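# Shelve the blue desk carton on the wall shelf

## Task

Take the blue carton that sits on the desk and place it on the wall shelf. To free space you may slide other cartons sideways along that shelf or move them onto the top of the low shelf. It counts as done only if, at the end, every carton rests either on the wall shelf or on top of the low shelf, no carton sits on another, all cartons are motionless, the gripper holds nothing, the robot touches no movable object, and the robot is upright rather than fallen or leaning.

## Robot and tools

ROBOT. A Hello Robot Stretch 3 with a single arm: two-wheeled base (0.33 m long, 0.34 m wide), a lift that slides up a mast, and a telescoping arm pointing out of the robot's RIGHT side. The gripper cannot move forward or back by itself; drive the base for that. Turning in place pivots about the point between the drive wheels, 0.05 m behind the front edge. With arm retracted and wrist folded, the wrist pokes up to 0.06 m past the right side and a spin sweeps a 0.28 m radius; an unfolded level gripper reaches past that circle. Loose objects may occasionally get nudged by outside forces.

FRAMES. Base frame: origin on the floor midway between the drive wheels, x forward, y left, z up. hand_pose is reported in it, located where closed fingertips meet; with all wrist joints at zero its x axis points up, y back along the arm toward the mast, z toward the robot's rear. Fingertips are round 0.04 m pads, sitting slightly nearer the wrist when wide open. Odometry frame = base frame at the start of the scene; base_odometry counts wheel rotation only, so wheel slip looks like travel; heading is positive leftward, -3.142 to 3.142.

execute_actions. Argument "actions": a list with exactly one action, or empty (empty just reports state and images). An action may hold "base", "joints", or both, plus optional "contact_limits"; all parts begin together. "base" takes one command only: {"translate_m": d}, a straight offset in metres from the base's current reported position, forward positive, range -1 to 1; or {"rotate_rad": d}, an in-place turn offset in radians, left/counter-clockwise positive, range -3.2 to 3.2. No sideways motion. A base offset is measured from the pose in the latest state report. "joints" is a dict of absolute targets by name: lift_m 0 to 1.1 (arm height); arm_m 0 to 0.52 (extension); wrist_yaw_rad -1.345 to 4.42 (0 = along the arm, positive swings toward the front, 3.0 = folded over base); wrist_pitch_rad -1.57 to 0.451 (0 level, negative tips fingers down); wrist_roll_rad -2.911 to 2.911 (0 = fingers side by side, level); gripper_m -0.089 to 0.179 (bigger = wider; real fingertip gap is about 0.007 m less when nearly shut, 0.025 m less when fully open, zero below 0.007); head_pan_rad -3.953 to 1.73 (0 forward, positive left, -1.57 looks along the arm); head_tilt_rad -1.53 to 0.419 (negative down). Done tolerances: ±0.004 for lift_m, arm_m, gripper_m; ±0.02 for yaw, roll, head joints; ±0.05 for pitch. Joints or base omitted from an action may keep pushing toward earlier targets without this showing in the statuses. Any action ends within 15 s. Unknown keys or out-of-range numbers cause refusal with no motion. "cameras": list of head_camera, nav_camera, wrist_camera or all; omitted/null/["all"] gives all, [] gives none. The "pictures" line gives image order. If a result reports a stop, later execute_actions, wait and finished_scene calls in that same reply are skipped.

contact_limits: only arm_m, a motor_effort percentage 1 to 100, e.g. {"joints": {"arm_m": ...}, "contact_limits": {"arm_m": 10}}. The arm halts (contact_stop) near that effort (-10 when retracting); too small halts instantly. It also caps holding force until the next action. The result's contact_limits line lists the active, default and maximum values; higher requests are clipped.

wait: {"seconds": 0 to 10}; commands nothing and returns state and images. zoom_image: camera name and region [x0, y0, x1, y1] in pixels from the top-left of that camera's latest full image, at most 504x504. finished_scene: {"scene": current scene number}; ends the scene irreversibly after the last command is held, and reports success. Replying without any tool call ends everything.

RESULT LINES. base_status/joint_status: how each motion of the last accepted action ended. Base "done" means the wheels turned the commanded amount, slip included; "off_target" means blocked while still pushing. After contact_stop, time_out or torque_fault the old target is dropped and the joint holds where it stopped, except that arm or lift after a contact_stop go slack until commanded again (a slack lift may sink under load or keep pressing; closing fingers on a surface lifts it). on_its_own covers uncommanded things; its "held at" is a held target, not a position. motor_effort: percent of max, positive toward higher values, bracketed peak for last action; readings have fixed biases and noise, full effort may read low. Effort outside the rest range suggests pushing or a load. Positive wheel effort drives forward. Wrist servos shut off for 10 s after prolonged strain (torque_fault), leaving the joint limp. lidar_m: 12 distances in metres from the base origin, 30-degree sectors, 1st straight ahead then counter-clockwise (4th left, 7th behind, 10th right); "-" = nothing; plane 0.17 m high, range 0.15 to 12 m; misses clear objects, thin legs, tabletops; mast and low lift hide sectors 5, 6, 9, 10; tilting can show the floor as a wall. wrist_depth_mm (45 to 1000) and head_depth_mm (280 to 4000, sideways as sent): 7x7 median depths from top left. base_tilt in degrees, forward/right positive, fixed bias up to about 4 degrees; turned_by_wheels and turned_by_imu give turn since last result.

CAMERAS. head_camera and nav_camera move with the head joints; wrist_camera rides on the gripper. Intrinsics as given: head 896x504 pinhole fx=fy=619.914, cx 447.284, cy 249.26; nav 672x504 fisheye f 328.401, cx 337.846, cy 253.08; wrist 644x364 f 321.545, cx 321.884, cy 183.047.

SPEED. Fast base (0.30 m/s, 1.9 rad/s) only when stowed: lift_m under 0.30, arm_m under 0.03, wrist_yaw_rad over 2.54; else 0.10 m/s and 0.63 rad/s. Quicker robot motion is better.

GRIPPING. Close to a gripper_m below the object's width (lower squeezes harder, but a stall guard may ease off so things slip); reopen at least 0.02 above the contact value. Neither reading nor "done" proves a grasp. Re-squeeze by sending a different value.

SAFETY. Fold or unfold the wrist only with lift_m 0.32 to 0.95, wrist_pitch_rad -0.4, roll near 0; once folded, lift may go down to 0.25. If yaw is below -0.4, keep pitch at -0.5 or lower. Pushing against something rigid with the gripper above about 0.45 m can tip the robot before contact stop, worse with higher limits or a repeated push. Don't drive while gripping or pressing on fixed things; if snagged, reverse the last move in small steps, pull the gripper free, and lower lift_m to about 0.2 if still leaning. The robot keeps its last command while you deliberate. Avoid drops, slips, slams, hard hits and heavy shoves.

Each tool is called after "Request:" as name([rows], argument=value, ...), one row to a line, values as JSON.

## Session

Request:
execute_actions(actions=[])

Scene clock: 0.00 s.
base_odometry: x=+0.000 y=+0.000 heading=+0.000 (m, m, rad; odometry frame)
turned_by_wheels: +0.000 (rad since the last result)
turned_by_imu: +0.000 (rad since the last result)
base_tilt: forward=-0.6 right=+0.1 (deg)
lidar_m: 2.31 2.18 1.98 2.00 1.60 1.46 1.47 1.81 2.30 2.49 2.25 1.99
head_depth_mm: 1916 2129 2144 2173 2180 2183 2044 / 1937 2213 2248 2251 2255 2272 2060 / 1921 2300 2344 2341 2351 2372 2047 / 1934 2403 2421 2444 2475 2494 2049 / 1917 2514 2537 2566 2580 2584 2069 / 1923 2621 2659 2684 2709 2681 2061 / 1925 2750 2819 2797 2831 2828 2064
base_status: not commanded
joint_positions: lift_m=+0.306 arm_m=+0.002 wrist_yaw_rad=+3.112 wrist_pitch_rad=-0.395 wrist_roll_rad=+0.015 gripper_m=+0.037 head_pan_rad=-0.019 head_tilt_rad=+0.009
joint_status: not commanded
motor_effort: left_wheel=+0 right_wheel=+0 lift_m=+32 arm_m=+0 wrist_yaw_rad=-1 wrist_pitch_rad=+7 wrist_roll_rad=+0 gripper_m=+0 head_pan_rad=+0 head_tilt_rad=+1 (%)
hand_pose: x=-0.0145 y=+0.0803 z=+0.3243 quat_wxyz=(+0.150, +0.700, +0.127, +0.686) (m; base frame)
wrist_depth_mm: - - - - - - - / - - - - - - - / - - - - - - - / 814 810 - 839 836 840 848 / 646 648 652 653 671 671 667 / 543 541 557 544 573 557 553 / 464 477 - - 456 469 470
pictures: head_camera (sideways: a quarter turn clockwise sets it upright), nav_camera (sideways: a quarter turn counterclockwise sets it upright), wrist_camera
Images, in order (width x height): head_camera 896x504, nav_camera 672x504, wrist_camera 644x364.

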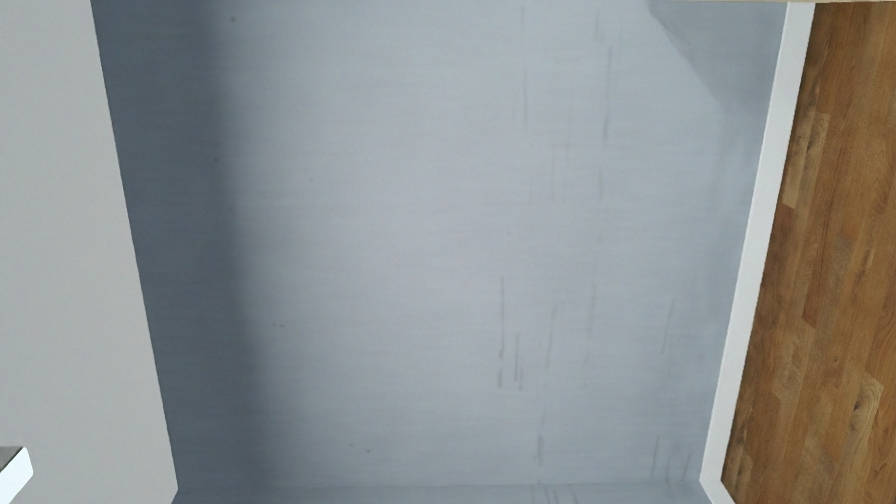

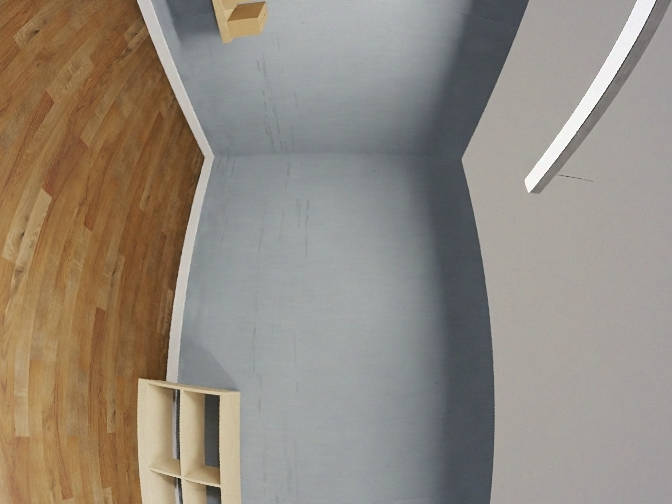

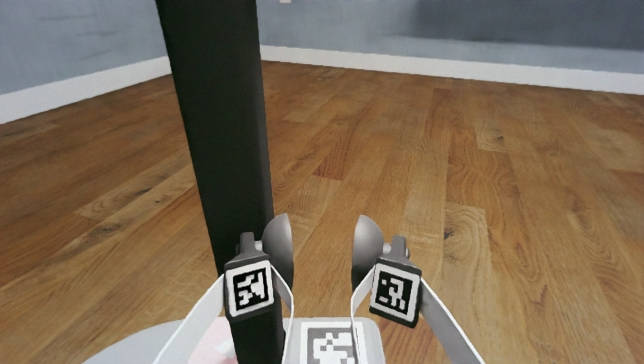

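Request:
execute_actions([
  {"joints":{"head_pan_rad":1.0,"head_tilt_rad":-0.3}},
], cameras=["head_camera","nav_camera"])

Request:
execute_actions([
  {"joints":{"head_pan_rad":-1.6}},
], cameras=["nav_camera"])

Request:
execute_actions([
  {"joints":{"head_pan_rad":-3.2}},
], cameras=["nav_camera","head_camera"])

Scene clock: 1.53 s.
base_odometry: x=+0.000 y=+0.000 heading=+0.000 (m, m, rad; odometry frame)
turned_by_wheels: +0.000 (rad since the last result)
turned_by_imu: +0.000 (rad since the last result)
base_tilt: forward=-0.7 right=+0.1 (deg)
lidar_m: 2.30 2.18 1.99 2.00 1.60 1.46 1.47 1.81 2.29 2.48 2.26 1.99
head_depth_mm: 1858 1980 2130 2301 2421 1842 1442 / 1817 1933 2088 1989 2365 1831 1446 / 1771 1899 2031 1973 2311 1838 1439 / 1746 1854 1993 1951 2272 1846 1447 / 1709 1815 1946 1872 2210 1835 1447 / 1675 1783 1895 1809 2176 1846 1442 / 1641 1749 1853 1986 2124 1843 1440
base_status: not commanded
joint_positions: lift_m=+0.306 arm_m=+0.002 wrist_yaw_rad=+3.112 wrist_pitch_rad=-0.395 wrist_roll_rad=+0.015 gripper_m=+0.037 head_pan_rad=+0.993 head_tilt_rad=-0.296
joint_status: all done
motor_effort: left_wheel=+0(1) right_wheel=+0(1) lift_m=+31(32) arm_m=+0(1) wrist_yaw_rad=+0(1) wrist_pitch_rad=+7(7) wrist_roll_rad=+0(0) gripper_m=+0(0) head_pan_rad=+4(51) head_tilt_rad=-1(22) (%)
hand_pose: x=-0.0145 y=+0.0803 z=+0.3243 quat_wxyz=(+0.150, +0.700, +0.127, +0.686) (m; base frame)
wrist_depth_mm: - - - - - - - / - - - - - - - / - - - - - - - / 801 817 - 835 846 832 832 / 651 644 652 654 662 663 671 / 541 539 558 542 566 551 557 / 465 480 - - 456 472 472
pictures: head_camera (sideways: a quarter turn clockwise sets it upright), nav_camera (sideways: a quarter turn counterclockwise sets it upright)
Images, in order (width x height): head_camera 896x504, nav_camera 672x504.

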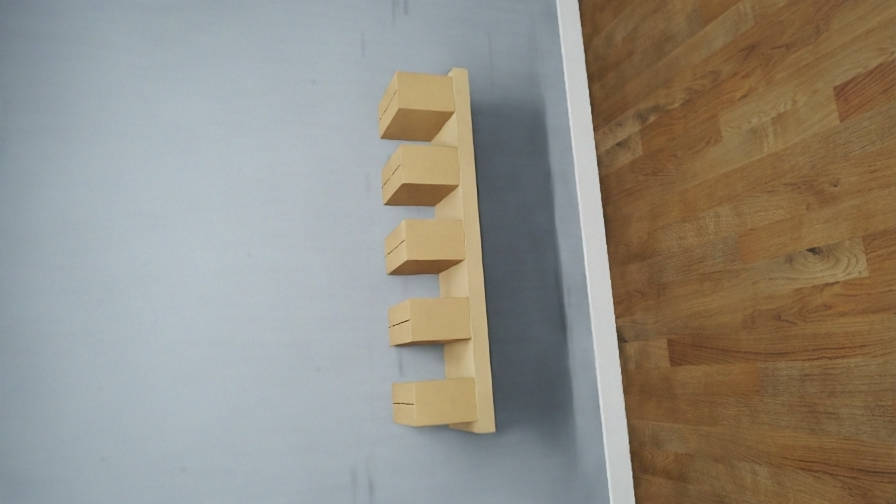

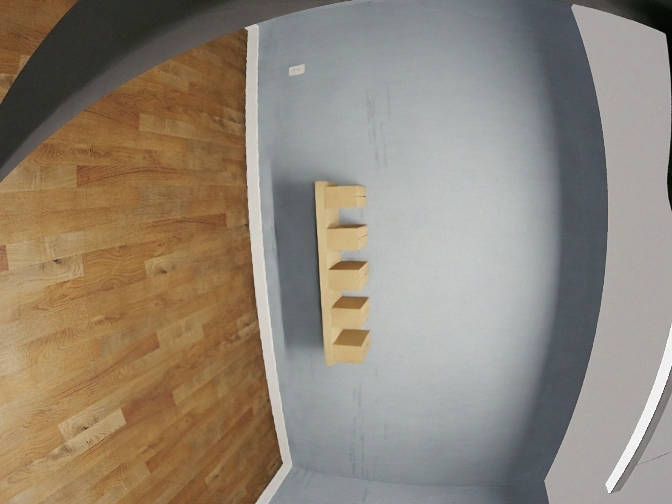

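Scene clock: 3.23 s.
base_odometry: x=+0.000 y=+0.000 heading=+0.000 (m, m, rad; odometry frame)
turned_by_wheels: +0.000 (rad since the last result)
turned_by_imu: +0.000 (rad since the last result)
base_tilt: forward=-0.7 right=+0.1 (deg)
lidar_m: 2.30 2.18 1.99 2.00 1.60 1.46 1.47 1.81 2.30 2.48 2.25 1.99
head_depth_mm: 2311 2448 2547 2717 2530 1835 1440 / 2398 2516 2693 2844 2516 1844 1442 / 2471 2616 2808 3020 2537 1837 1439 / 2571 2707 2879 3091 2515 1848 1437 / 2655 2870 3058 3248 2527 1836 1451 / 2800 2957 3188 3405 2536 1845 1445 / 2919 3129 3298 3456 2537 1842 1441
base_status: not commanded
joint_positions: lift_m=+0.306 arm_m=+0.002 wrist_yaw_rad=+3.112 wrist_pitch_rad=-0.395 wrist_roll_rad=+0.015 gripper_m=+0.037 head_pan_rad=-1.593 head_tilt_rad=-0.296
joint_status: all done
motor_effort: left_wheel=-1(0) right_wheel=+0(1) lift_m=+32(31) arm_m=+0(1) wrist_yaw_rad=-1(0) wrist_pitch_rad=+7(7) wrist_roll_rad=+0(0) gripper_m=+1(1) head_pan_rad=-4(53) head_tilt_rad=-1(1) (%)
hand_pose: x=-0.0145 y=+0.0803 z=+0.3243 quat_wxyz=(+0.150, +0.700, +0.127, +0.686) (m; base frame)
wrist_depth_mm: - - - - - - - / - - - - - - - / - - - - - - - / 806 819 - 826 837 851 861 / 649 650 655 658 665 667 672 / 541 540 554 547 570 551 548 / 462 478 - - 455 473 472
pictures: nav_camera (sideways: a quarter turn counterclockwise sets it upright)
Images, in order (width x height): nav_camera 672x504.

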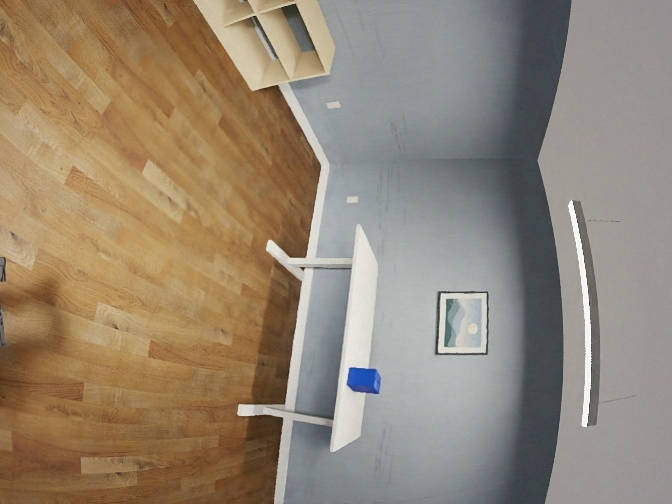

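Scene clock: 4.53 s.
base_odometry: x=+0.000 y=+0.000 heading=+0.000 (m, m, rad; odometry frame)
turned_by_wheels: +0.000 (rad since the last result)
turned_by_imu: +0.000 (rad since the last result)
base_tilt: forward=-0.7 right=+0.1 (deg)
lidar_m: 2.31 2.18 1.99 2.00 1.60 1.46 1.47 1.81 2.29 2.48 2.26 1.99
head_depth_mm: 1194 1264 1345 1426 1523 1633 1441 / 1234 1310 1395 1490 1594 1689 1441 / 1278 1355 1446 1545 1663 1755 1441 / 1319 1404 1502 1611 1736 1801 1439 / 1363 1456 1569 1692 1831 1833 1444 / 1426 1520 1629 1764 1909 1843 1444 / 1474 1579 1693 1831 1977 1831 1442
base_status: not commanded
joint_positions: lift_m=+0.306 arm_m=+0.002 wrist_yaw_rad=+3.112 wrist_pitch_rad=-0.395 wrist_roll_rad=+0.015 gripper_m=+0.037 head_pan_rad=-3.193 head_tilt_rad=-0.296
joint_status: all done
motor_effort: left_wheel=+0(0) right_wheel=+0(1) lift_m=+32(32) arm_m=+0(0) wrist_yaw_rad=-1(0) wrist_pitch_rad=+7(7) wrist_roll_rad=+0(0) gripper_m=+0(1) head_pan_rad=-4(52) head_tilt_rad=-2(1) (%)
hand_pose: x=-0.0145 y=+0.0803 z=+0.3243 quat_wxyz=(+0.150, +0.700, +0.127, +0.686) (m; base frame)
wrist_depth_mm: - - - - - - - / - - - - - - - / - - - - - - - / 810 812 - 824 848 842 857 / 646 652 653 656 671 661 666 / 542 540 562 547 564 558 556 / 466 478 - - 459 472 470
pictures: head_camera (sideways: a quarter turn clockwise sets it upright), nav_camera (sideways: a quarter turn counterclockwise sets it upright)
Images, in order (width x height): head_camera 896x504, nav_camera 672x504.

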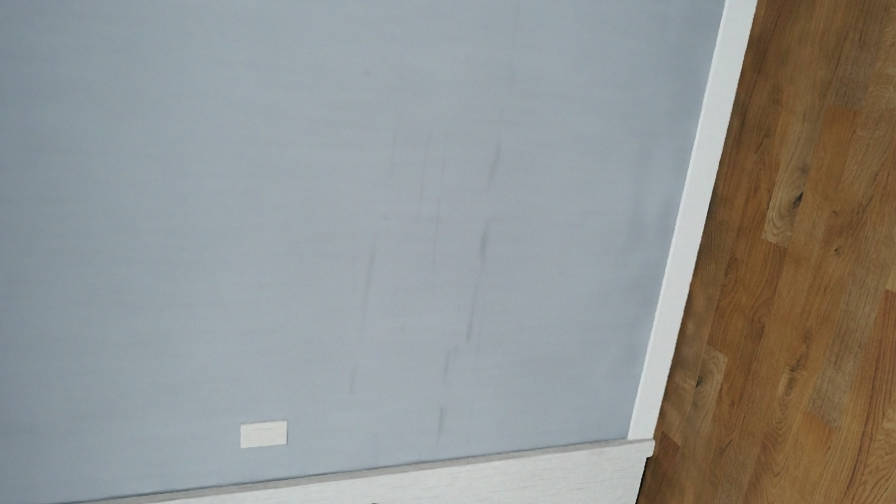

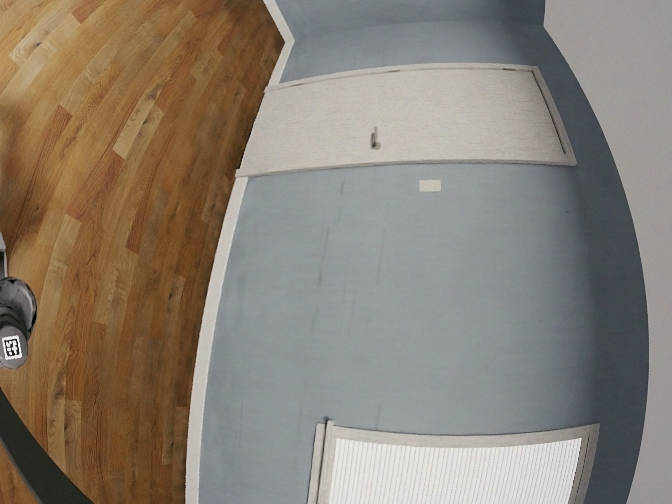

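Request:
execute_actions([
  {"base":{"rotate_rad":0.86},"joints":{"lift_m":0.28,"head_pan_rad":-1.57,"head_tilt_rad":-0.7}},
], cameras=[])

Request:
execute_actions([
  {"base":{"translate_m":1.0}},
], cameras=[])

Request:
execute_actions([
  {"base":{"translate_m":0.2}},
], cameras=[])

Request:
execute_actions([
  {"base":{"rotate_rad":1.92}},
], cameras=[])

Request:
execute_actions([
  {"joints":{"lift_m":0.66,"wrist_yaw_rad":0,"gripper_m":0.0}},
], cameras=[])

Request:
execute_actions([
  {"joints":{"wrist_pitch_rad":0}},
])

Scene clock: 7.53 s.
base_odometry: x=+0.000 y=+0.000 heading=+0.860 (m, m, rad; odometry frame)
turned_by_wheels: +0.860 (rad since the last result)
turned_by_imu: +0.869 (rad since the last result)
base_tilt: forward=-0.7 right=+0.1 (deg)
lidar_m: 2.00 1.99 1.78 1.47 1.46 1.63 2.30 2.48 2.79 1.99 1.88 2.42
head_depth_mm: 2329 2721 2536 1932 1583 1329 1144 / 2241 2280 2402 1940 1572 1332 1152 / 2161 2292 2416 1952 1586 1333 1147 / 2082 2136 2302 1946 1584 1335 1147 / 2028 2168 2263 1959 1579 1332 1152 / 1952 2093 2174 1940 1582 1327 1147 / 1884 2066 2324 1940 1587 1335 1148
base_status: done
joint_positions: lift_m=+0.281 arm_m=+0.002 wrist_yaw_rad=+3.112 wrist_pitch_rad=-0.395 wrist_roll_rad=+0.015 gripper_m=+0.037 head_pan_rad=-1.577 head_tilt_rad=-0.692
joint_status: all done
motor_effort: left_wheel=-2(8) right_wheel=+2(8) lift_m=+15(23) arm_m=+0(1) wrist_yaw_rad=+0(0) wrist_pitch_rad=+8(8) wrist_roll_rad=+0(0) gripper_m=+0(0) head_pan_rad=+3(51) head_tilt_rad=-4(27) (%)
hand_pose: x=-0.0145 y=+0.0802 z=+0.2983 quat_wxyz=(+0.150, +0.700, +0.128, +0.686) (m; base frame)
wrist_depth_mm: - - - - - - - / - - - - - - - / - - - - - - - / 760 784 - 784 778 794 807 / 605 613 614 619 630 625 628 / 506 513 - 522 533 521 523 / 438 - - - 434 445 447
pictures: none
No camera images: the call's "cameras" was empty. Leave "cameras" out to get every camera's image.

Scene clock: 12.63 s.
base_odometry: x=+0.653 y=+0.758 heading=+0.860 (m, m, rad; odometry frame)
turned_by_wheels: +0.000 (rad since the last result)
turned_by_imu: +0.003 (rad since the last result)
base_tilt: forward=-0.7 right=+0.0 (deg)
lidar_m: 1.05 1.04 1.16 1.80 1.80 2.00 3.15 3.29 2.21 1.84 1.96 1.27
head_depth_mm: 1966 2155 2269 1941 1584 1330 1150 / 1908 1995 2145 1950 1579 1330 1148 / 1841 2074 2328 1945 1579 1331 1151 / 1776 2008 2299 1952 1586 1331 1149 / 1714 1949 2251 1943 1583 1330 1149 / 1663 1869 2144 1931 1585 1336 1151 / 1612 1804 2058 1950 1584 1327 1150
base_status: done
joint_positions: lift_m=+0.281 arm_m=+0.002 wrist_yaw_rad=+3.112 wrist_pitch_rad=-0.395 wrist_roll_rad=+0.015 gripper_m=+0.037 head_pan_rad=-1.577 head_tilt_rad=-0.692
joint_status: not commanded
motor_effort: left_wheel=-2(4) right_wheel=+2(8) lift_m=+15(15) arm_m=-1(1) wrist_yaw_rad=+0(0) wrist_pitch_rad=+8(8) wrist_roll_rad=+0(0) gripper_m=+0(1) head_pan_rad=+3(4) head_tilt_rad=-3(4) (%)
hand_pose: x=-0.0145 y=+0.0801 z=+0.2983 quat_wxyz=(+0.150, +0.700, +0.128, +0.686) (m; base frame)
wrist_depth_mm: - - - - - - 889 / - - - - - - 906 / - - - - - - 929 / 765 764 - 782 785 792 804 / 606 612 619 625 624 629 639 / 506 515 - 524 536 514 523 / 440 - - - 436 444 447
pictures: none
No camera images: the call's "cameras" was empty. Leave "cameras" out to get every camera's image.

Scene clock: 15.17 s.
base_odometry: x=+0.783 y=+0.909 heading=+0.860 (m, m, rad; odometry frame)
turned_by_wheels: +0.000 (rad since the last result)
turned_by_imu: +0.001 (rad since the last result)
base_tilt: forward=-0.7 right=+0.1 (deg)
lidar_m: 0.86 0.85 0.95 1.52 1.86 2.07 3.27 3.87 1.89 1.90 1.89 1.04
head_depth_mm: 1907 2005 2178 1940 1587 1332 1148 / 1844 2049 2276 1936 1587 1337 1147 / 1766 2029 2322 1944 1586 1337 1147 / 1706 1950 2226 1957 1580 1331 1152 / 1652 1869 2159 1951 1587 1330 1150 / 1604 1806 2063 1947 1589 1331 1148 / 1543 1735 1980 1966 1581 1330 1146
base_status: done
joint_positions: lift_m=+0.281 arm_m=+0.002 wrist_yaw_rad=+3.112 wrist_pitch_rad=-0.395 wrist_roll_rad=+0.015 gripper_m=+0.037 head_pan_rad=-1.577 head_tilt_rad=-0.692
joint_status: not commanded
motor_effort: left_wheel=-2(6) right_wheel=+2(9) lift_m=+15(14) arm_m=+0(1) wrist_yaw_rad=+0(0) wrist_pitch_rad=+8(8) wrist_roll_rad=+0(0) gripper_m=+1(0) head_pan_rad=+5(4) head_tilt_rad=-3(4) (%)
hand_pose: x=-0.0145 y=+0.0801 z=+0.2983 quat_wxyz=(+0.150, +0.700, +0.128, +0.686) (m; base frame)
wrist_depth_mm: - - - - - 937 728 / - - - - - 963 753 / - - - - - 955 760 / 764 774 - 775 779 793 749 / 607 614 615 615 626 625 637 / 507 509 - 524 539 519 523 / 439 - - - 431 446 443
pictures: none
No camera images: the call's "cameras" was empty. Leave "cameras" out to get every camera's image.

Scene clock: 17.60 s.
base_odometry: x=+0.783 y=+0.909 heading=+2.780 (m, m, rad; odometry frame)
turned_by_wheels: +1.920 (rad since the last result)
turned_by_imu: +1.936 (rad since the last result)
base_tilt: forward=-0.7 right=+0.0 (deg)
lidar_m: 1.86 1.94 2.68 3.47 2.31 1.90 1.89 1.19 0.88 0.86 0.89 1.23
head_depth_mm: 699 796 880 765 1334 1331 1150 / 702 797 881 789 1341 1330 1152 / 703 801 905 930 1337 1331 1146 / 702 803 867 766 1344 1334 1150 / 706 803 928 930 1350 1340 1148 / 707 805 886 799 1360 1330 1155 / 708 807 896 781 1364 1335 1151
base_status: done
joint_positions: lift_m=+0.281 arm_m=+0.002 wrist_yaw_rad=+3.112 wrist_pitch_rad=-0.395 wrist_roll_rad=+0.015 gripper_m=+0.037 head_pan_rad=-1.577 head_tilt_rad=-0.692
joint_status: not commanded
motor_effort: left_wheel=-2(8) right_wheel=+1(10) lift_m=+15(15) arm_m=-1(1) wrist_yaw_rad=-1(0) wrist_pitch_rad=+8(8) wrist_roll_rad=+0(0) gripper_m=+1(1) head_pan_rad=+4(4) head_tilt_rad=-3(4) (%)
hand_pose: x=-0.0145 y=+0.0801 z=+0.2983 quat_wxyz=(+0.150, +0.700, +0.128, +0.686) (m; base frame)
wrist_depth_mm: - - - - - - - / - - - - - - - / - - - - - - - / 762 768 - 787 783 790 787 / 611 614 612 622 628 632 631 / 513 510 - 523 534 522 521 / 445 - - - 436 445 449
pictures: none
No camera images: the call's "cameras" was empty. Leave "cameras" out to get every camera's image.

Scene clock: 21.90 s.
base_odometry: x=+0.783 y=+0.909 heading=+2.780 (m, m, rad; odometry frame)
turned_by_wheels: +0.000 (rad since the last result)
turned_by_imu: +0.001 (rad since the last result)
base_tilt: forward=-0.7 right=+0.1 (deg)
lidar_m: 1.86 1.94 2.68 3.45 2.31 1.90 1.89 1.20 0.88 0.85 0.89 1.23
head_depth_mm: 699 794 882 765 1329 1330 1167 / 702 796 879 789 1337 1329 1195 / 703 797 905 928 1343 1344 1194 / 702 801 868 766 1346 1368 1152 / 706 802 929 934 1353 1336 1148 / 706 806 884 799 1359 1333 1146 / 710 806 894 780 1363 1328 1151
base_status: not commanded
joint_positions: lift_m=+0.659 arm_m=+0.002 wrist_yaw_rad=+0.002 wrist_pitch_rad=-0.396 wrist_roll_rad=+0.015 gripper_m=+0.000 head_pan_rad=-1.577 head_tilt_rad=-0.692
joint_status: all done
motor_effort: left_wheel=-2(2) right_wheel=+1(1) lift_m=+44(45) arm_m=+0(1) wrist_yaw_rad=-2(2) wrist_pitch_rad=+8(8) wrist_roll_rad=+0(0) gripper_m=-2(88) head_pan_rad=+3(4) head_tilt_rad=-3(4) (%)
hand_pose: x=-0.0211 y=-0.3741 z=+0.6771 quat_wxyz=(+0.688, +0.139, -0.698, -0.140) (m; base frame)
wrist_depth_mm: 320 330 451 315 517 309 317 / 354 352 477 341 487 334 399 / 383 377 377 371 384 363 383 / 722 708 694 698 685 687 680 / 802 790 786 751 756 758 762 / 869 864 862 - 856 850 836 / 822 835 828 841 833 839 843
pictures: none
No camera images: the call's "cameras" was empty. Leave "cameras" out to get every camera's image.

Scene clock: 22.90 s.
base_odometry: x=+0.783 y=+0.909 heading=+2.780 (m, m, rad; odometry frame)
turned_by_wheels: +0.000 (rad since the last result)
turned_by_imu: +0.000 (rad since the last result)
base_tilt: forward=-0.7 right=+0.1 (deg)
lidar_m: 1.86 1.94 2.69 3.44 2.31 1.90 1.89 1.20 0.88 0.85 0.89 1.23
head_depth_mm: 698 796 880 766 1332 1335 1171 / 701 796 880 788 1334 1331 1198 / 702 798 907 929 1341 1368 - / 705 802 868 767 1304 1366 1129 / 706 802 927 931 1351 1329 1151 / 706 806 885 800 1361 1336 1151 / 707 805 895 781 1364 1339 1149
base_status: not commanded
joint_positions: lift_m=+0.659 arm_m=+0.002 wrist_yaw_rad=+0.002 wrist_pitch_rad=-0.022 wrist_roll_rad=+0.015 gripper_m=+0.000 head_pan_rad=-1.577 head_tilt_rad=-0.692
joint_status: all done
motor_effort: left_wheel=-2(2) right_wheel=+1(2) lift_m=+43(43) arm_m=+0(1) wrist_yaw_rad=-1(2) wrist_pitch_rad=+11(13) wrist_roll_rad=+0(0) gripper_m=-2(2) head_pan_rad=+5(3) head_tilt_rad=-3(4) (%)
hand_pose: x=-0.0209 y=-0.4026 z=+0.7684 quat_wxyz=(+0.702, +0.009, -0.712, -0.007) (m; base frame)
wrist_depth_mm: 574 567 559 568 552 558 551 / 588 582 577 575 573 574 564 / 460 382 589 585 583 577 575 / 408 366 506 362 512 356 419 / 443 379 458 368 468 366 436 / 386 384 386 - 377 375 386 / 692 683 675 676 662 660 657
pictures: head_camera (sideways: a quarter turn clockwise sets it upright), nav_camera (sideways: a quarter turn counterclockwise sets it upright), wrist_camera
Images, in order (width x height): head_camera 896x504, nav_camera 672x504, wrist_camera 644x364.

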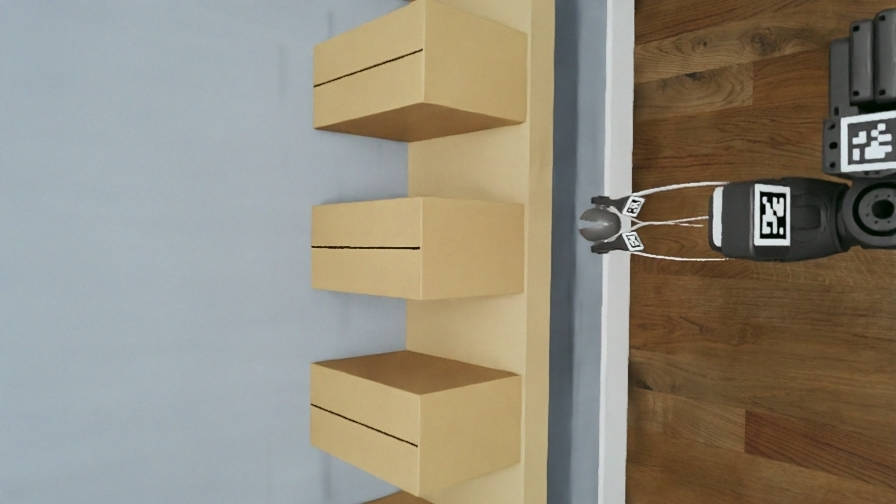

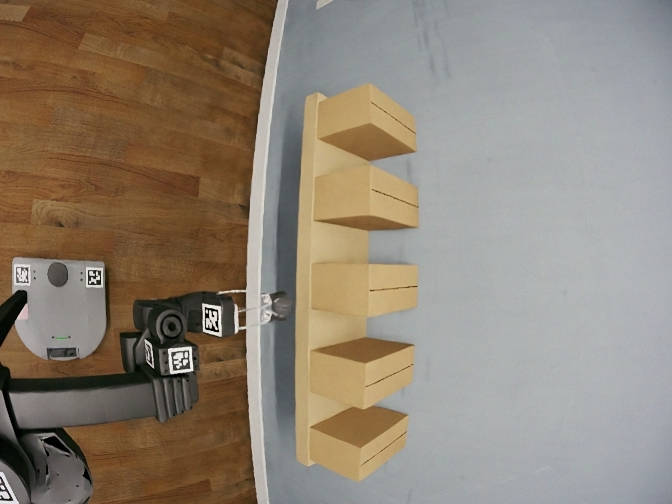

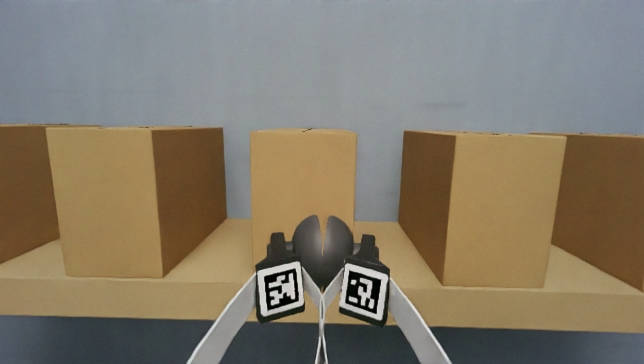

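Request:
execute_actions([
  {"base":{"translate_m":-0.09},"joints":{"lift_m":0.64,"arm_m":0.15}},
], cameras=["wrist_camera"])

Request:
execute_actions([
  {"joints":{"arm_m":0.32},"contact_limits":{"arm_m":25}},
], cameras=["head_camera"])

Request:
execute_actions([
  {"joints":{"gripper_m":0.179}},
])

Scene clock: 27.57 s.
base_odometry: x=+0.867 y=+0.877 heading=+2.780 (m, m, rad; odometry frame)
turned_by_wheels: +0.000 (rad since the last result)
turned_by_imu: +0.001 (rad since the last result)
base_tilt: forward=-0.7 right=+0.0 (deg)
lidar_m: 1.95 2.03 2.81 3.46 2.25 1.82 1.80 1.19 0.88 0.85 0.89 1.23
head_depth_mm: 698 794 893 898 1328 1329 1172 / 700 793 883 768 1330 - 1145 / 701 796 885 790 1302 - 1146 / 704 799 908 947 1307 1316 1150 / 705 801 869 764 1351 1338 1151 / 706 802 921 924 1359 1330 1149 / 709 805 876 799 1369 1337 1147
base_status: done
joint_positions: lift_m=+0.641 arm_m=+0.150 wrist_yaw_rad=+0.001 wrist_pitch_rad=-0.021 wrist_roll_rad=+0.015 gripper_m=+0.000 head_pan_rad=-1.577 head_tilt_rad=-0.692
joint_status: all done
motor_effort: left_wheel=-2(6) right_wheel=+1(3) lift_m=+15(40) arm_m=+2(1) wrist_yaw_rad=-1(1) wrist_pitch_rad=+11(11) wrist_roll_rad=+0(0) gripper_m=-2(2) head_pan_rad=+4(4) head_tilt_rad=-4(4) (%)
hand_pose: x=-0.0212 y=-0.5503 z=+0.7499 quat_wxyz=(+0.702, +0.008, -0.712, -0.007) (m; base frame)
wrist_depth_mm: 434 431 428 425 425 423 415 / 444 442 444 438 435 434 430 / 295 206 208 449 222 203 291 / 304 213 214 470 211 208 290 / 312 219 220 471 217 214 302 / 312 226 225 - 221 220 301 / 246 231 233 257 231 228 263
pictures: wrist_camera
Images, in order (width x height): wrist_camera 644x364.

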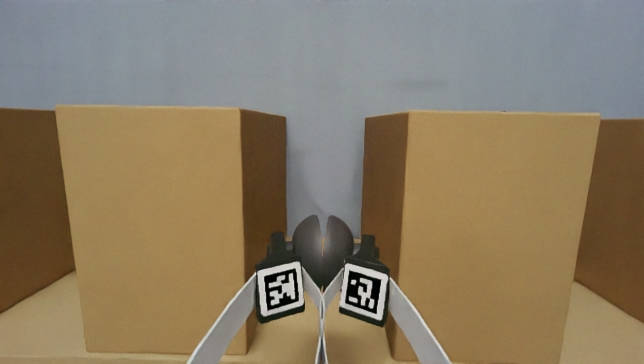

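Scene clock: 30.07 s.
base_odometry: x=+0.867 y=+0.877 heading=+2.780 (m, m, rad; odometry frame)
turned_by_wheels: +0.000 (rad since the last result)
turned_by_imu: +0.000 (rad since the last result)
base_tilt: forward=-0.7 right=+0.1 (deg)
lidar_m: 1.95 2.03 2.81 3.45 2.26 1.82 1.80 1.20 0.88 0.85 0.89 1.23
head_depth_mm: 696 791 891 903 1335 1337 1161 / 699 797 878 763 1289 - 1126 / 701 798 884 766 1408 1332 1147 / 702 798 904 933 1390 1330 1151 / 704 802 869 764 1350 1327 1150 / 706 805 917 923 1354 1326 1147 / 707 805 874 796 1363 1328 1153
base_status: not commanded
joint_positions: lift_m=+0.641 arm_m=+0.320 wrist_yaw_rad=+0.001 wrist_pitch_rad=-0.021 wrist_roll_rad=+0.015 gripper_m=+0.000 head_pan_rad=-1.577 head_tilt_rad=-0.692
joint_status: all done
motor_effort: left_wheel=-2(2) right_wheel=+2(2) lift_m=+14(15) arm_m=+2(2) wrist_yaw_rad=-1(2) wrist_pitch_rad=+11(11) wrist_roll_rad=+0(0) gripper_m=-1(2) head_pan_rad=+5(3) head_tilt_rad=-3(3) (%)
contact_limits: arm_m 25 (drawing in: default 15, maximum 25; extending or still: default 20, maximum 34)
hand_pose: x=-0.0212 y=-0.7203 z=+0.7499 quat_wxyz=(+0.702, +0.008, -0.712, -0.007) (m; base frame)
wrist_depth_mm: 274 275 272 271 268 268 266 / 280 278 280 278 276 272 268 / - 93 182 286 198 96 63 / - 93 183 295 196 95 63 / - 94 185 300 192 94 63 / - 94 163 - 166 94 62 / - 94 222 256 220 93 62
pictures: head_camera (sideways: a quarter turn clockwise sets it upright)
Images, in order (width x height): head_camera 896x504.

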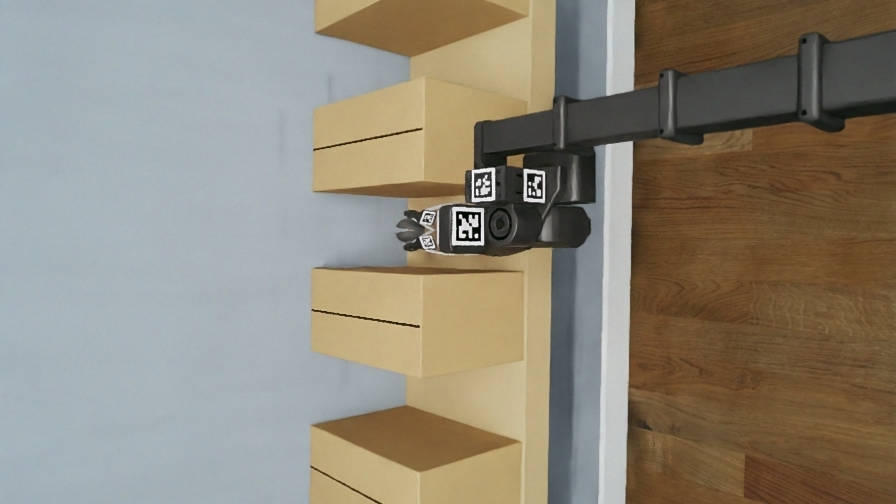

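Scene clock: 32.33 s.
base_odometry: x=+0.867 y=+0.877 heading=+2.780 (m, m, rad; odometry frame)
turned_by_wheels: +0.000 (rad since the last result)
turned_by_imu: +0.000 (rad since the last result)
base_tilt: forward=-0.7 right=+0.1 (deg)
lidar_m: 1.95 2.03 2.81 3.45 2.25 1.82 1.80 1.19 0.88 0.85 0.89 1.23
head_depth_mm: 697 792 879 772 1326 1329 1159 / 698 795 861 747 1294 - 1125 / 700 799 903 970 1411 1332 1148 / 702 798 925 994 1393 1326 1153 / 704 801 887 798 1348 1337 1154 / 705 802 891 760 1356 1334 1148 / 707 804 872 797 1363 1332 1152
base_status: not commanded
joint_positions: lift_m=+0.641 arm_m=+0.320 wrist_yaw_rad=+0.001 wrist_pitch_rad=-0.021 wrist_roll_rad=+0.015 gripper_m=+0.179 head_pan_rad=-1.577 head_tilt_rad=-0.692
joint_status: all done
motor_effort: left_wheel=-2(2) right_wheel=+2(2) lift_m=+14(14) arm_m=+2(2) wrist_yaw_rad=-2(1) wrist_pitch_rad=+11(11) wrist_roll_rad=+0(0) gripper_m=+1(97) head_pan_rad=+5(4) head_tilt_rad=-4(4) (%)
hand_pose: x=-0.0212 y=-0.7203 z=+0.7499 quat_wxyz=(+0.702, +0.008, -0.712, -0.007) (m; base frame)
wrist_depth_mm: 274 273 273 272 268 267 266 / 281 282 280 277 277 275 273 / 140 184 286 285 283 191 133 / 141 186 295 293 292 191 134 / 139 199 302 303 300 203 134 / - 215 310 309 308 218 126 / - 203 253 255 257 204 123
pictures: head_camera (sideways: a quarter turn clockwise sets it upright), nav_camera (sideways: a quarter turn counterclockwise sets it upright), wrist_camera
Images, in order (width x height): head_camera 896x504, nav_camera 672x504, wrist_camera 644x364.

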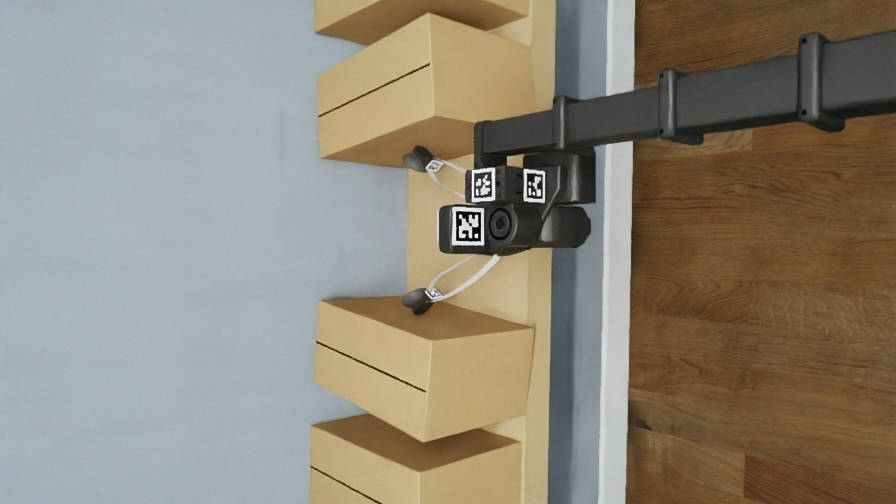

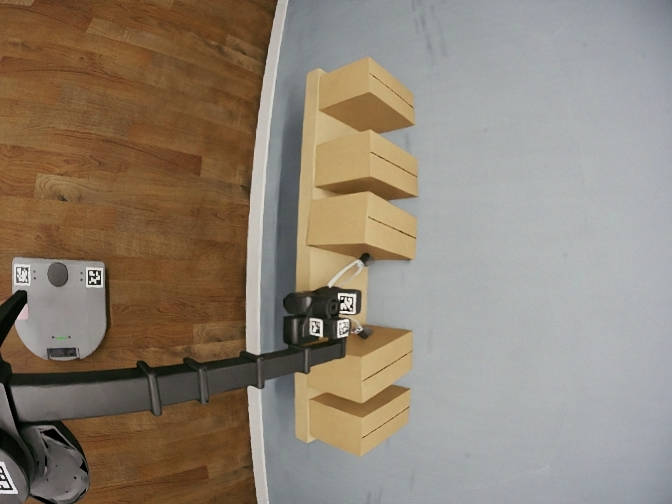

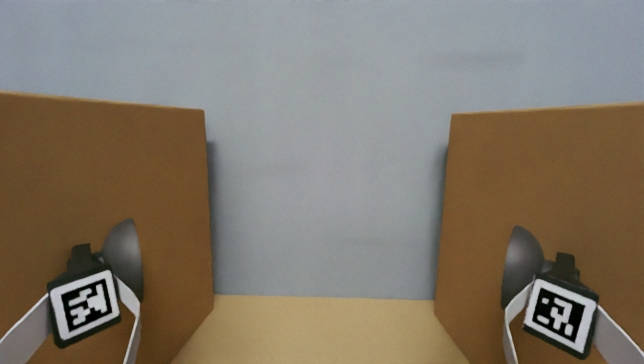

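Request:
execute_actions([
  {"joints":{"gripper_m":0.05,"arm_m":0}},
], cameras=[])

Request:
execute_actions([
  {"base":{"rotate_rad":1.33},"joints":{"wrist_yaw_rad":3.0,"wrist_pitch_rad":-0.4,"lift_m":0.28,"head_pan_rad":0,"head_tilt_rad":-0.5}},
], cameras=[])

Request:
execute_actions([
  {"base":{"translate_m":1.0}},
], cameras=[])

Request:
execute_actions([
  {"base":{"translate_m":1.0}},
], cameras=["head_camera"])

Scene clock: 36.63 s.
base_odometry: x=+0.867 y=+0.877 heading=+2.780 (m, m, rad; odometry frame)
turned_by_wheels: +0.000 (rad since the last result)
turned_by_imu: +0.001 (rad since the last result)
base_tilt: forward=-0.7 right=+0.1 (deg)
lidar_m: 1.95 2.04 2.81 3.46 2.26 1.82 1.80 1.19 0.88 0.85 0.89 1.23
head_depth_mm: 697 792 876 773 1336 1331 1168 / 699 794 863 763 1338 1334 1182 / 699 797 905 931 1319 1356 1174 / 703 797 922 962 1343 1365 1135 / 704 800 890 810 1353 1332 1153 / 706 802 890 761 1356 1333 1147 / 707 807 872 796 1363 1329 1151
base_status: not commanded
joint_positions: lift_m=+0.641 arm_m=+0.002 wrist_yaw_rad=+0.001 wrist_pitch_rad=-0.021 wrist_roll_rad=+0.015 gripper_m=+0.050 head_pan_rad=-1.577 head_tilt_rad=-0.692
joint_status: all done
joint sent to its limit — the command would take arm_m past its lower limit, so that joint was sent only as far as its limit.
motor_effort: left_wheel=-2(2) right_wheel=+1(2) lift_m=+14(15) arm_m=-3(2) wrist_yaw_rad=-2(2) wrist_pitch_rad=+11(11) wrist_roll_rad=+0(0) gripper_m=+0(94) head_pan_rad=+4(4) head_tilt_rad=-4(4) (%)
hand_pose: x=-0.0212 y=-0.4030 z=+0.7499 quat_wxyz=(+0.702, +0.008, -0.712, -0.007) (m; base frame)
wrist_depth_mm: 569 572 566 559 560 554 554 / 588 582 581 573 576 567 568 / 357 343 446 590 465 336 367 / 364 353 407 608 413 342 353 / 375 365 376 496 371 354 365 / 385 378 - 376 - 371 371 / 688 672 665 666 665 657 664
pictures: none
No camera images: the call's "cameras" was empty. Leave "cameras" out to get every camera's image.

Scene clock: 40.73 s.
base_odometry: x=+0.867 y=+0.877 heading=-2.174 (m, m, rad; odometry frame)
turned_by_wheels: +1.330 (rad since the last result)
turned_by_imu: +1.348 (rad since the last result)
base_tilt: forward=-0.7 right=+0.1 (deg)
lidar_m: 3.49 2.76 1.82 1.80 1.59 0.96 0.85 0.85 1.01 1.86 1.96 2.32
head_depth_mm: 3370 3541 3487 2512 1883 1497 1248 / 3547 - 3811 2531 1877 1504 1245 / 3482 3864 3778 2513 1893 1505 1247 / 3409 3667 3840 2530 1881 1499 1251 / 3375 3589 3771 2548 1881 1505 1250 / 3248 3508 3817 2500 1875 1507 1250 / 3192 3468 3550 2541 1884 1506 1249
base_status: done
joint_positions: lift_m=+0.281 arm_m=+0.002 wrist_yaw_rad=+2.998 wrist_pitch_rad=-0.414 wrist_roll_rad=+0.015 gripper_m=+0.050 head_pan_rad=-0.007 head_tilt_rad=-0.507
joint_status: all done
motor_effort: left_wheel=-2(6) right_wheel=+1(6) lift_m=+14(15) arm_m=-2(2) wrist_yaw_rad=+1(1) wrist_pitch_rad=+8(8) wrist_roll_rad=+0(0) gripper_m=+0(1) head_pan_rad=+4(50) head_tilt_rad=+4(19) (%)
hand_pose: x=+0.0110 y=+0.0753 z=+0.2941 quat_wxyz=(+0.196, +0.706, +0.094, +0.675) (m; base frame)
wrist_depth_mm: - - - - - - - / - - - - - - - / 984 - - - - - - / 744 750 745 745 761 759 767 / 594 595 - 600 633 612 620 / 496 500 - 523 - 514 517 / 440 - - - 424 437 438
pictures: none
No camera images: the call's "cameras" was empty. Leave "cameras" out to get every camera's image.

Scene clock: 45.83 s.
base_odometry: x=+0.300 y=+0.054 heading=-2.174 (m, m, rad; odometry frame)
turned_by_wheels: +0.000 (rad since the last result)
turned_by_imu: +0.003 (rad since the last result)
base_tilt: forward=-0.6 right=+0.1 (deg)
lidar_m: 2.51 2.54 2.13 1.62 2.02 2.07 1.83 1.83 1.96 1.73 1.74 2.07
head_depth_mm: 2707 2962 3171 2526 1884 1501 1245 / 2663 2952 3224 2536 1888 1498 1249 / 2587 2862 3123 2529 1876 1510 1250 / 2555 2753 3034 2520 1882 1500 1245 / 2483 2649 3026 2534 1891 1507 1246 / 2431 2653 2958 2528 1907 1510 1248 / 2348 2586 2903 2538 1896 1508 1248
base_status: done
joint_positions: lift_m=+0.281 arm_m=+0.002 wrist_yaw_rad=+2.998 wrist_pitch_rad=-0.415 wrist_roll_rad=+0.015 gripper_m=+0.050 head_pan_rad=-0.007 head_tilt_rad=-0.506
joint_status: not commanded
motor_effort: left_wheel=-2(5) right_wheel=+1(8) lift_m=+14(14) arm_m=-3(2) wrist_yaw_rad=+1(1) wrist_pitch_rad=+8(8) wrist_roll_rad=+0(0) gripper_m=-1(1) head_pan_rad=+4(4) head_tilt_rad=+3(4) (%)
hand_pose: x=+0.0108 y=+0.0753 z=+0.2940 quat_wxyz=(+0.196, +0.706, +0.094, +0.675) (m; base frame)
wrist_depth_mm: - - - - - - - / - - - - - - - / 995 - - - - - - / 743 743 757 749 758 760 774 / 592 595 - 597 628 609 617 / 495 498 - 518 - 506 516 / 436 - - - 422 436 439
pictures: none
No camera images: the call's "cameras" was empty. Leave "cameras" out to get every camera's image.

Scene clock: 50.93 s.
base_odometry: x=-0.267 y=-0.770 heading=-2.174 (m, m, rad; odometry frame)
turned_by_wheels: +0.000 (rad since the last result)
turned_by_imu: +0.003 (rad since the last result)
base_tilt: forward=-0.7 right=+0.1 (deg)
lidar_m: 1.50 1.71 2.32 1.87 1.84 2.66 2.81 2.81 1.72 1.52 1.52 1.79
head_depth_mm: 1767 1953 2214 2408 1884 1504 1248 / 1740 1915 2135 2346 1876 1505 1247 / 1694 1889 2031 2294 1882 1500 1245 / 1660 1837 1676 1818 1851 1504 1249 / 1625 1791 1572 2207 1880 1508 1247 / 1602 1755 1255 2166 1884 1501 1246 / 1566 1720 1689 2113 1885 1502 1253
base_status: done
joint_positions: lift_m=+0.281 arm_m=+0.002 wrist_yaw_rad=+2.998 wrist_pitch_rad=-0.415 wrist_roll_rad=+0.015 gripper_m=+0.050 head_pan_rad=-0.007 head_tilt_rad=-0.506
joint_status: not commanded
motor_effort: left_wheel=-2(6) right_wheel=+2(7) lift_m=+15(15) arm_m=-3(2) wrist_yaw_rad=+1(1) wrist_pitch_rad=+8(8) wrist_roll_rad=+0(1) gripper_m=-1(0) head_pan_rad=+3(3) head_tilt_rad=+4(4) (%)
hand_pose: x=+0.0108 y=+0.0753 z=+0.2940 quat_wxyz=(+0.196, +0.706, +0.094, +0.675) (m; base frame)
wrist_depth_mm: - - - - - - - / - - - - - - - / 966 - - - - - - / 738 740 748 758 750 764 772 / 597 598 - 605 629 609 611 / 498 502 - 522 - 511 513 / 439 - - - 424 440 439
pictures: head_camera (sideways: a quarter turn clockwise sets it upright)
Images, in order (width x height): head_camera 896x504.

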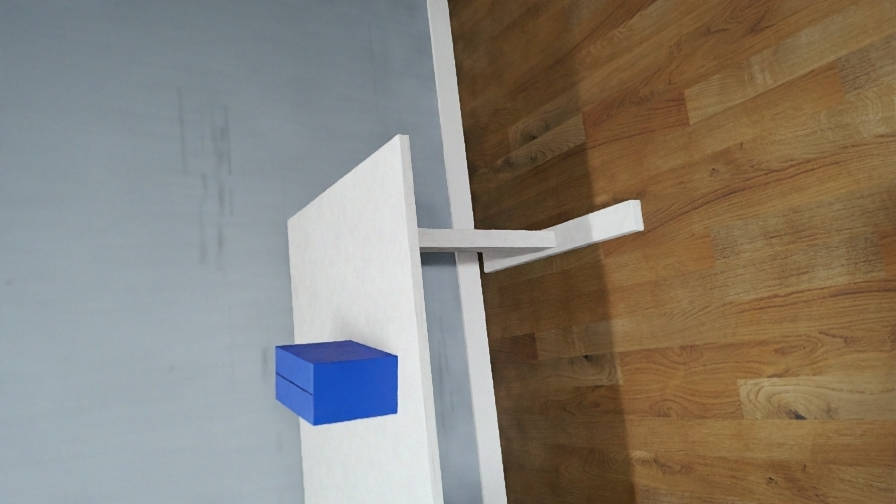

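Request:
execute_actions([
  {"base":{"translate_m":0.6}},
], cameras=[])

Request:
execute_actions([
  {"base":{"rotate_rad":1.56},"joints":{"head_pan_rad":-1.57,"head_tilt_rad":-0.7}},
], cameras=[])

Request:
execute_actions([
  {"base":{"translate_m":0.32},"joints":{"lift_m":0.75,"wrist_yaw_rad":0}},
], cameras=[])

Request:
execute_actions([
  {"joints":{"wrist_pitch_rad":0,"gripper_m":0.179}},
], cameras=["head_camera","wrist_camera"])

Scene clock: 55.63 s.
base_odometry: x=-0.608 y=-1.264 heading=-2.174 (m, m, rad; odometry frame)
turned_by_wheels: +0.000 (rad since the last result)
turned_by_imu: +0.002 (rad since the last result)
base_tilt: forward=-0.7 right=+0.1 (deg)
lidar_m: 0.89 1.35 1.34 2.36 1.96 2.38 3.37 2.59 1.58 1.38 1.38 1.52
head_depth_mm: 1216 1343 1517 1711 1867 1506 1249 / 1188 1316 1476 1655 838 1503 1248 / 1164 1289 1429 1119 836 1455 1244 / 1140 1255 1376 1120 836 1385 1238 / 1120 1230 1374 1114 833 1421 1249 / 1095 1203 1327 1016 809 1385 1248 / 1075 1178 1298 772 728 1382 1249
base_status: done
joint_positions: lift_m=+0.281 arm_m=+0.002 wrist_yaw_rad=+2.998 wrist_pitch_rad=-0.415 wrist_roll_rad=+0.015 gripper_m=+0.050 head_pan_rad=-0.007 head_tilt_rad=-0.506
joint_status: not commanded
motor_effort: left_wheel=-2(6) right_wheel=+2(8) lift_m=+14(15) arm_m=-2(2) wrist_yaw_rad=+0(0) wrist_pitch_rad=+8(8) wrist_roll_rad=+0(0) gripper_m=-1(1) head_pan_rad=+3(3) head_tilt_rad=+4(3) (%)
hand_pose: x=+0.0108 y=+0.0753 z=+0.2940 quat_wxyz=(+0.196, +0.706, +0.094, +0.675) (m; base frame)
wrist_depth_mm: - - - - - - - / - - - - - - - / 975 - - - - - - / 743 739 741 757 763 761 764 / 596 599 - 604 631 611 614 / 501 498 - 521 - 507 511 / 441 - - - 424 440 437
pictures: none
No camera images: the call's "cameras" was empty. Leave "cameras" out to get every camera's image.

Scene clock: 57.80 s.
base_odometry: x=-0.608 y=-1.264 heading=-0.614 (m, m, rad; odometry frame)
turned_by_wheels: +1.560 (rad since the last result)
turned_by_imu: +1.573 (rad since the last result)
base_tilt: forward=-0.7 right=+0.1 (deg)
lidar_m: 2.35 1.96 2.37 3.38 2.62 1.58 1.38 1.38 1.53 0.90 1.36 1.34
head_depth_mm: 1238 1419 1664 1881 1583 1330 1149 / 1214 1392 1596 853 1575 1334 1149 / 1185 1342 1100 853 1544 1325 1148 / 1164 1324 1101 854 1462 1331 1144 / 1140 1292 1105 853 1497 1336 1153 / 1122 1263 980 812 1502 1335 1151 / 1096 1238 755 744 1462 1331 1149
base_status: done
joint_positions: lift_m=+0.281 arm_m=+0.002 wrist_yaw_rad=+2.998 wrist_pitch_rad=-0.415 wrist_roll_rad=+0.015 gripper_m=+0.050 head_pan_rad=-1.563 head_tilt_rad=-0.691
joint_status: all done
motor_effort: left_wheel=-2(7) right_wheel=+2(10) lift_m=+15(15) arm_m=-3(3) wrist_yaw_rad=+1(1) wrist_pitch_rad=+8(8) wrist_roll_rad=+0(0) gripper_m=+1(1) head_pan_rad=-4(49) head_tilt_rad=-4(23) (%)
hand_pose: x=+0.0108 y=+0.0753 z=+0.2940 quat_wxyz=(+0.196, +0.706, +0.094, +0.675) (m; base frame)
wrist_depth_mm: - - - - - - - / - - - - - - - / 989 - - - - - - / 727 746 753 758 755 767 766 / 592 593 - 600 638 612 613 / 498 501 - 520 - 514 506 / 436 - - - 423 437 438
pictures: none
No camera images: the call's "cameras" was empty. Leave "cameras" out to get every camera's image.

Scene clock: 62.90 s.
base_odometry: x=-0.346 y=-1.448 heading=-0.614 (m, m, rad; odometry frame)
turned_by_wheels: +0.000 (rad since the last result)
turned_by_imu: +0.001 (rad since the last result)
base_tilt: forward=-0.6 right=+0.1 (deg)
lidar_m: 2.04 1.66 2.17 3.45 3.19 1.93 1.69 1.69 0.95 1.28 1.28 1.07
head_depth_mm: 1169 1332 1103 851 1501 1303 - / 1145 1310 1107 854 1427 1330 - / 1123 1284 753 735 1463 1330 - / 1101 1257 826 776 754 1365 1141 / 1079 1228 1104 851 757 1334 1149 / 1058 1198 1106 853 735 1334 1153 / 1039 1170 1110 855 714 1327 1148
base_status: done
joint_positions: lift_m=+0.749 arm_m=+0.002 wrist_yaw_rad=+0.002 wrist_pitch_rad=-0.415 wrist_roll_rad=+0.015 gripper_m=+0.050 head_pan_rad=-1.563 head_tilt_rad=-0.691
joint_status: all done
motor_effort: left_wheel=-2(8) right_wheel=+2(8) lift_m=+43(44) arm_m=-2(3) wrist_yaw_rad=-2(4) wrist_pitch_rad=+8(8) wrist_roll_rad=+0(0) gripper_m=+0(0) head_pan_rad=-3(3) head_tilt_rad=-3(4) (%)
hand_pose: x=-0.0210 y=-0.3720 z=+0.7628 quat_wxyz=(+0.687, +0.146, -0.697, -0.146) (m; base frame)
wrist_depth_mm: 820 835 885 304 890 - - / 579 588 597 329 513 620 - / 391 396 399 356 381 408 413 / 298 299 300 304 308 325 346 / 259 267 281 - 886 - - / - - - - - - - / 889 903 912 906 889 931 911
pictures: none
No camera images: the call's "cameras" was empty. Leave "cameras" out to get every camera's image.

Scene clock: 64.67 s.
base_odometry: x=-0.346 y=-1.448 heading=-0.614 (m, m, rad; odometry frame)
turned_by_wheels: +0.000 (rad since the last result)
turned_by_imu: +0.000 (rad since the last result)
base_tilt: forward=-0.7 right=+0.1 (deg)
lidar_m: 2.04 1.66 2.17 3.44 3.17 1.93 1.69 1.69 0.95 1.28 1.28 1.07
head_depth_mm: 1165 1336 1105 852 1501 1302 - / 1144 1316 1102 853 1419 1331 - / 1117 1281 753 734 1467 1360 - / 1102 1255 826 775 755 1333 1150 / 1084 1226 1103 855 756 1330 1152 / 1060 1202 1104 854 734 1333 1152 / 1035 1172 1106 855 715 1331 1147
base_status: not commanded
joint_positions: lift_m=+0.749 arm_m=+0.002 wrist_yaw_rad=+0.002 wrist_pitch_rad=-0.021 wrist_roll_rad=+0.015 gripper_m=+0.179 head_pan_rad=-1.563 head_tilt_rad=-0.691
joint_status: all done
motor_effort: left_wheel=-2(2) right_wheel=+2(2) lift_m=+43(43) arm_m=-2(3) wrist_yaw_rad=-2(3) wrist_pitch_rad=+11(11) wrist_roll_rad=+0(0) gripper_m=+1(97) head_pan_rad=-4(3) head_tilt_rad=-4(3) (%)
hand_pose: x=-0.0209 y=-0.4029 z=+0.8586 quat_wxyz=(+0.702, +0.009, -0.712, -0.007) (m; base frame)
wrist_depth_mm: 835 860 920 - - - - / 864 899 946 - - - - / 884 921 - - - - - / 885 945 - 347 - - - / 582 614 593 357 561 652 - / 427 404 409 367 391 419 442 / 287 308 309 312 314 317 339
pictures: head_camera (sideways: a quarter turn clockwise sets it upright), wrist_camera
Images, in order (width x height): head_camera 896x504, wrist_camera 644x364.

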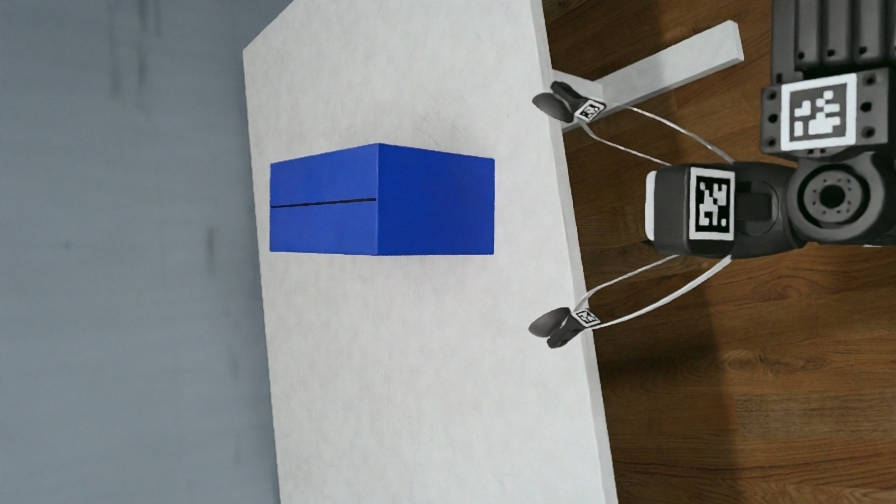

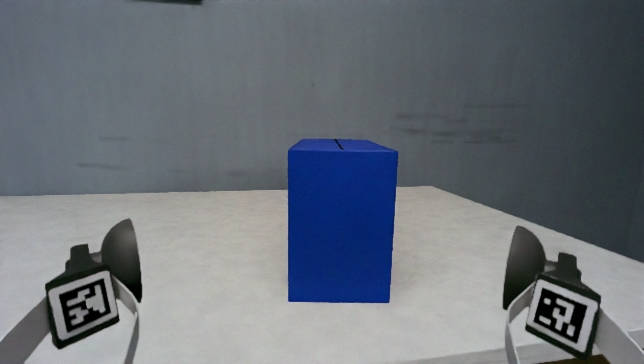

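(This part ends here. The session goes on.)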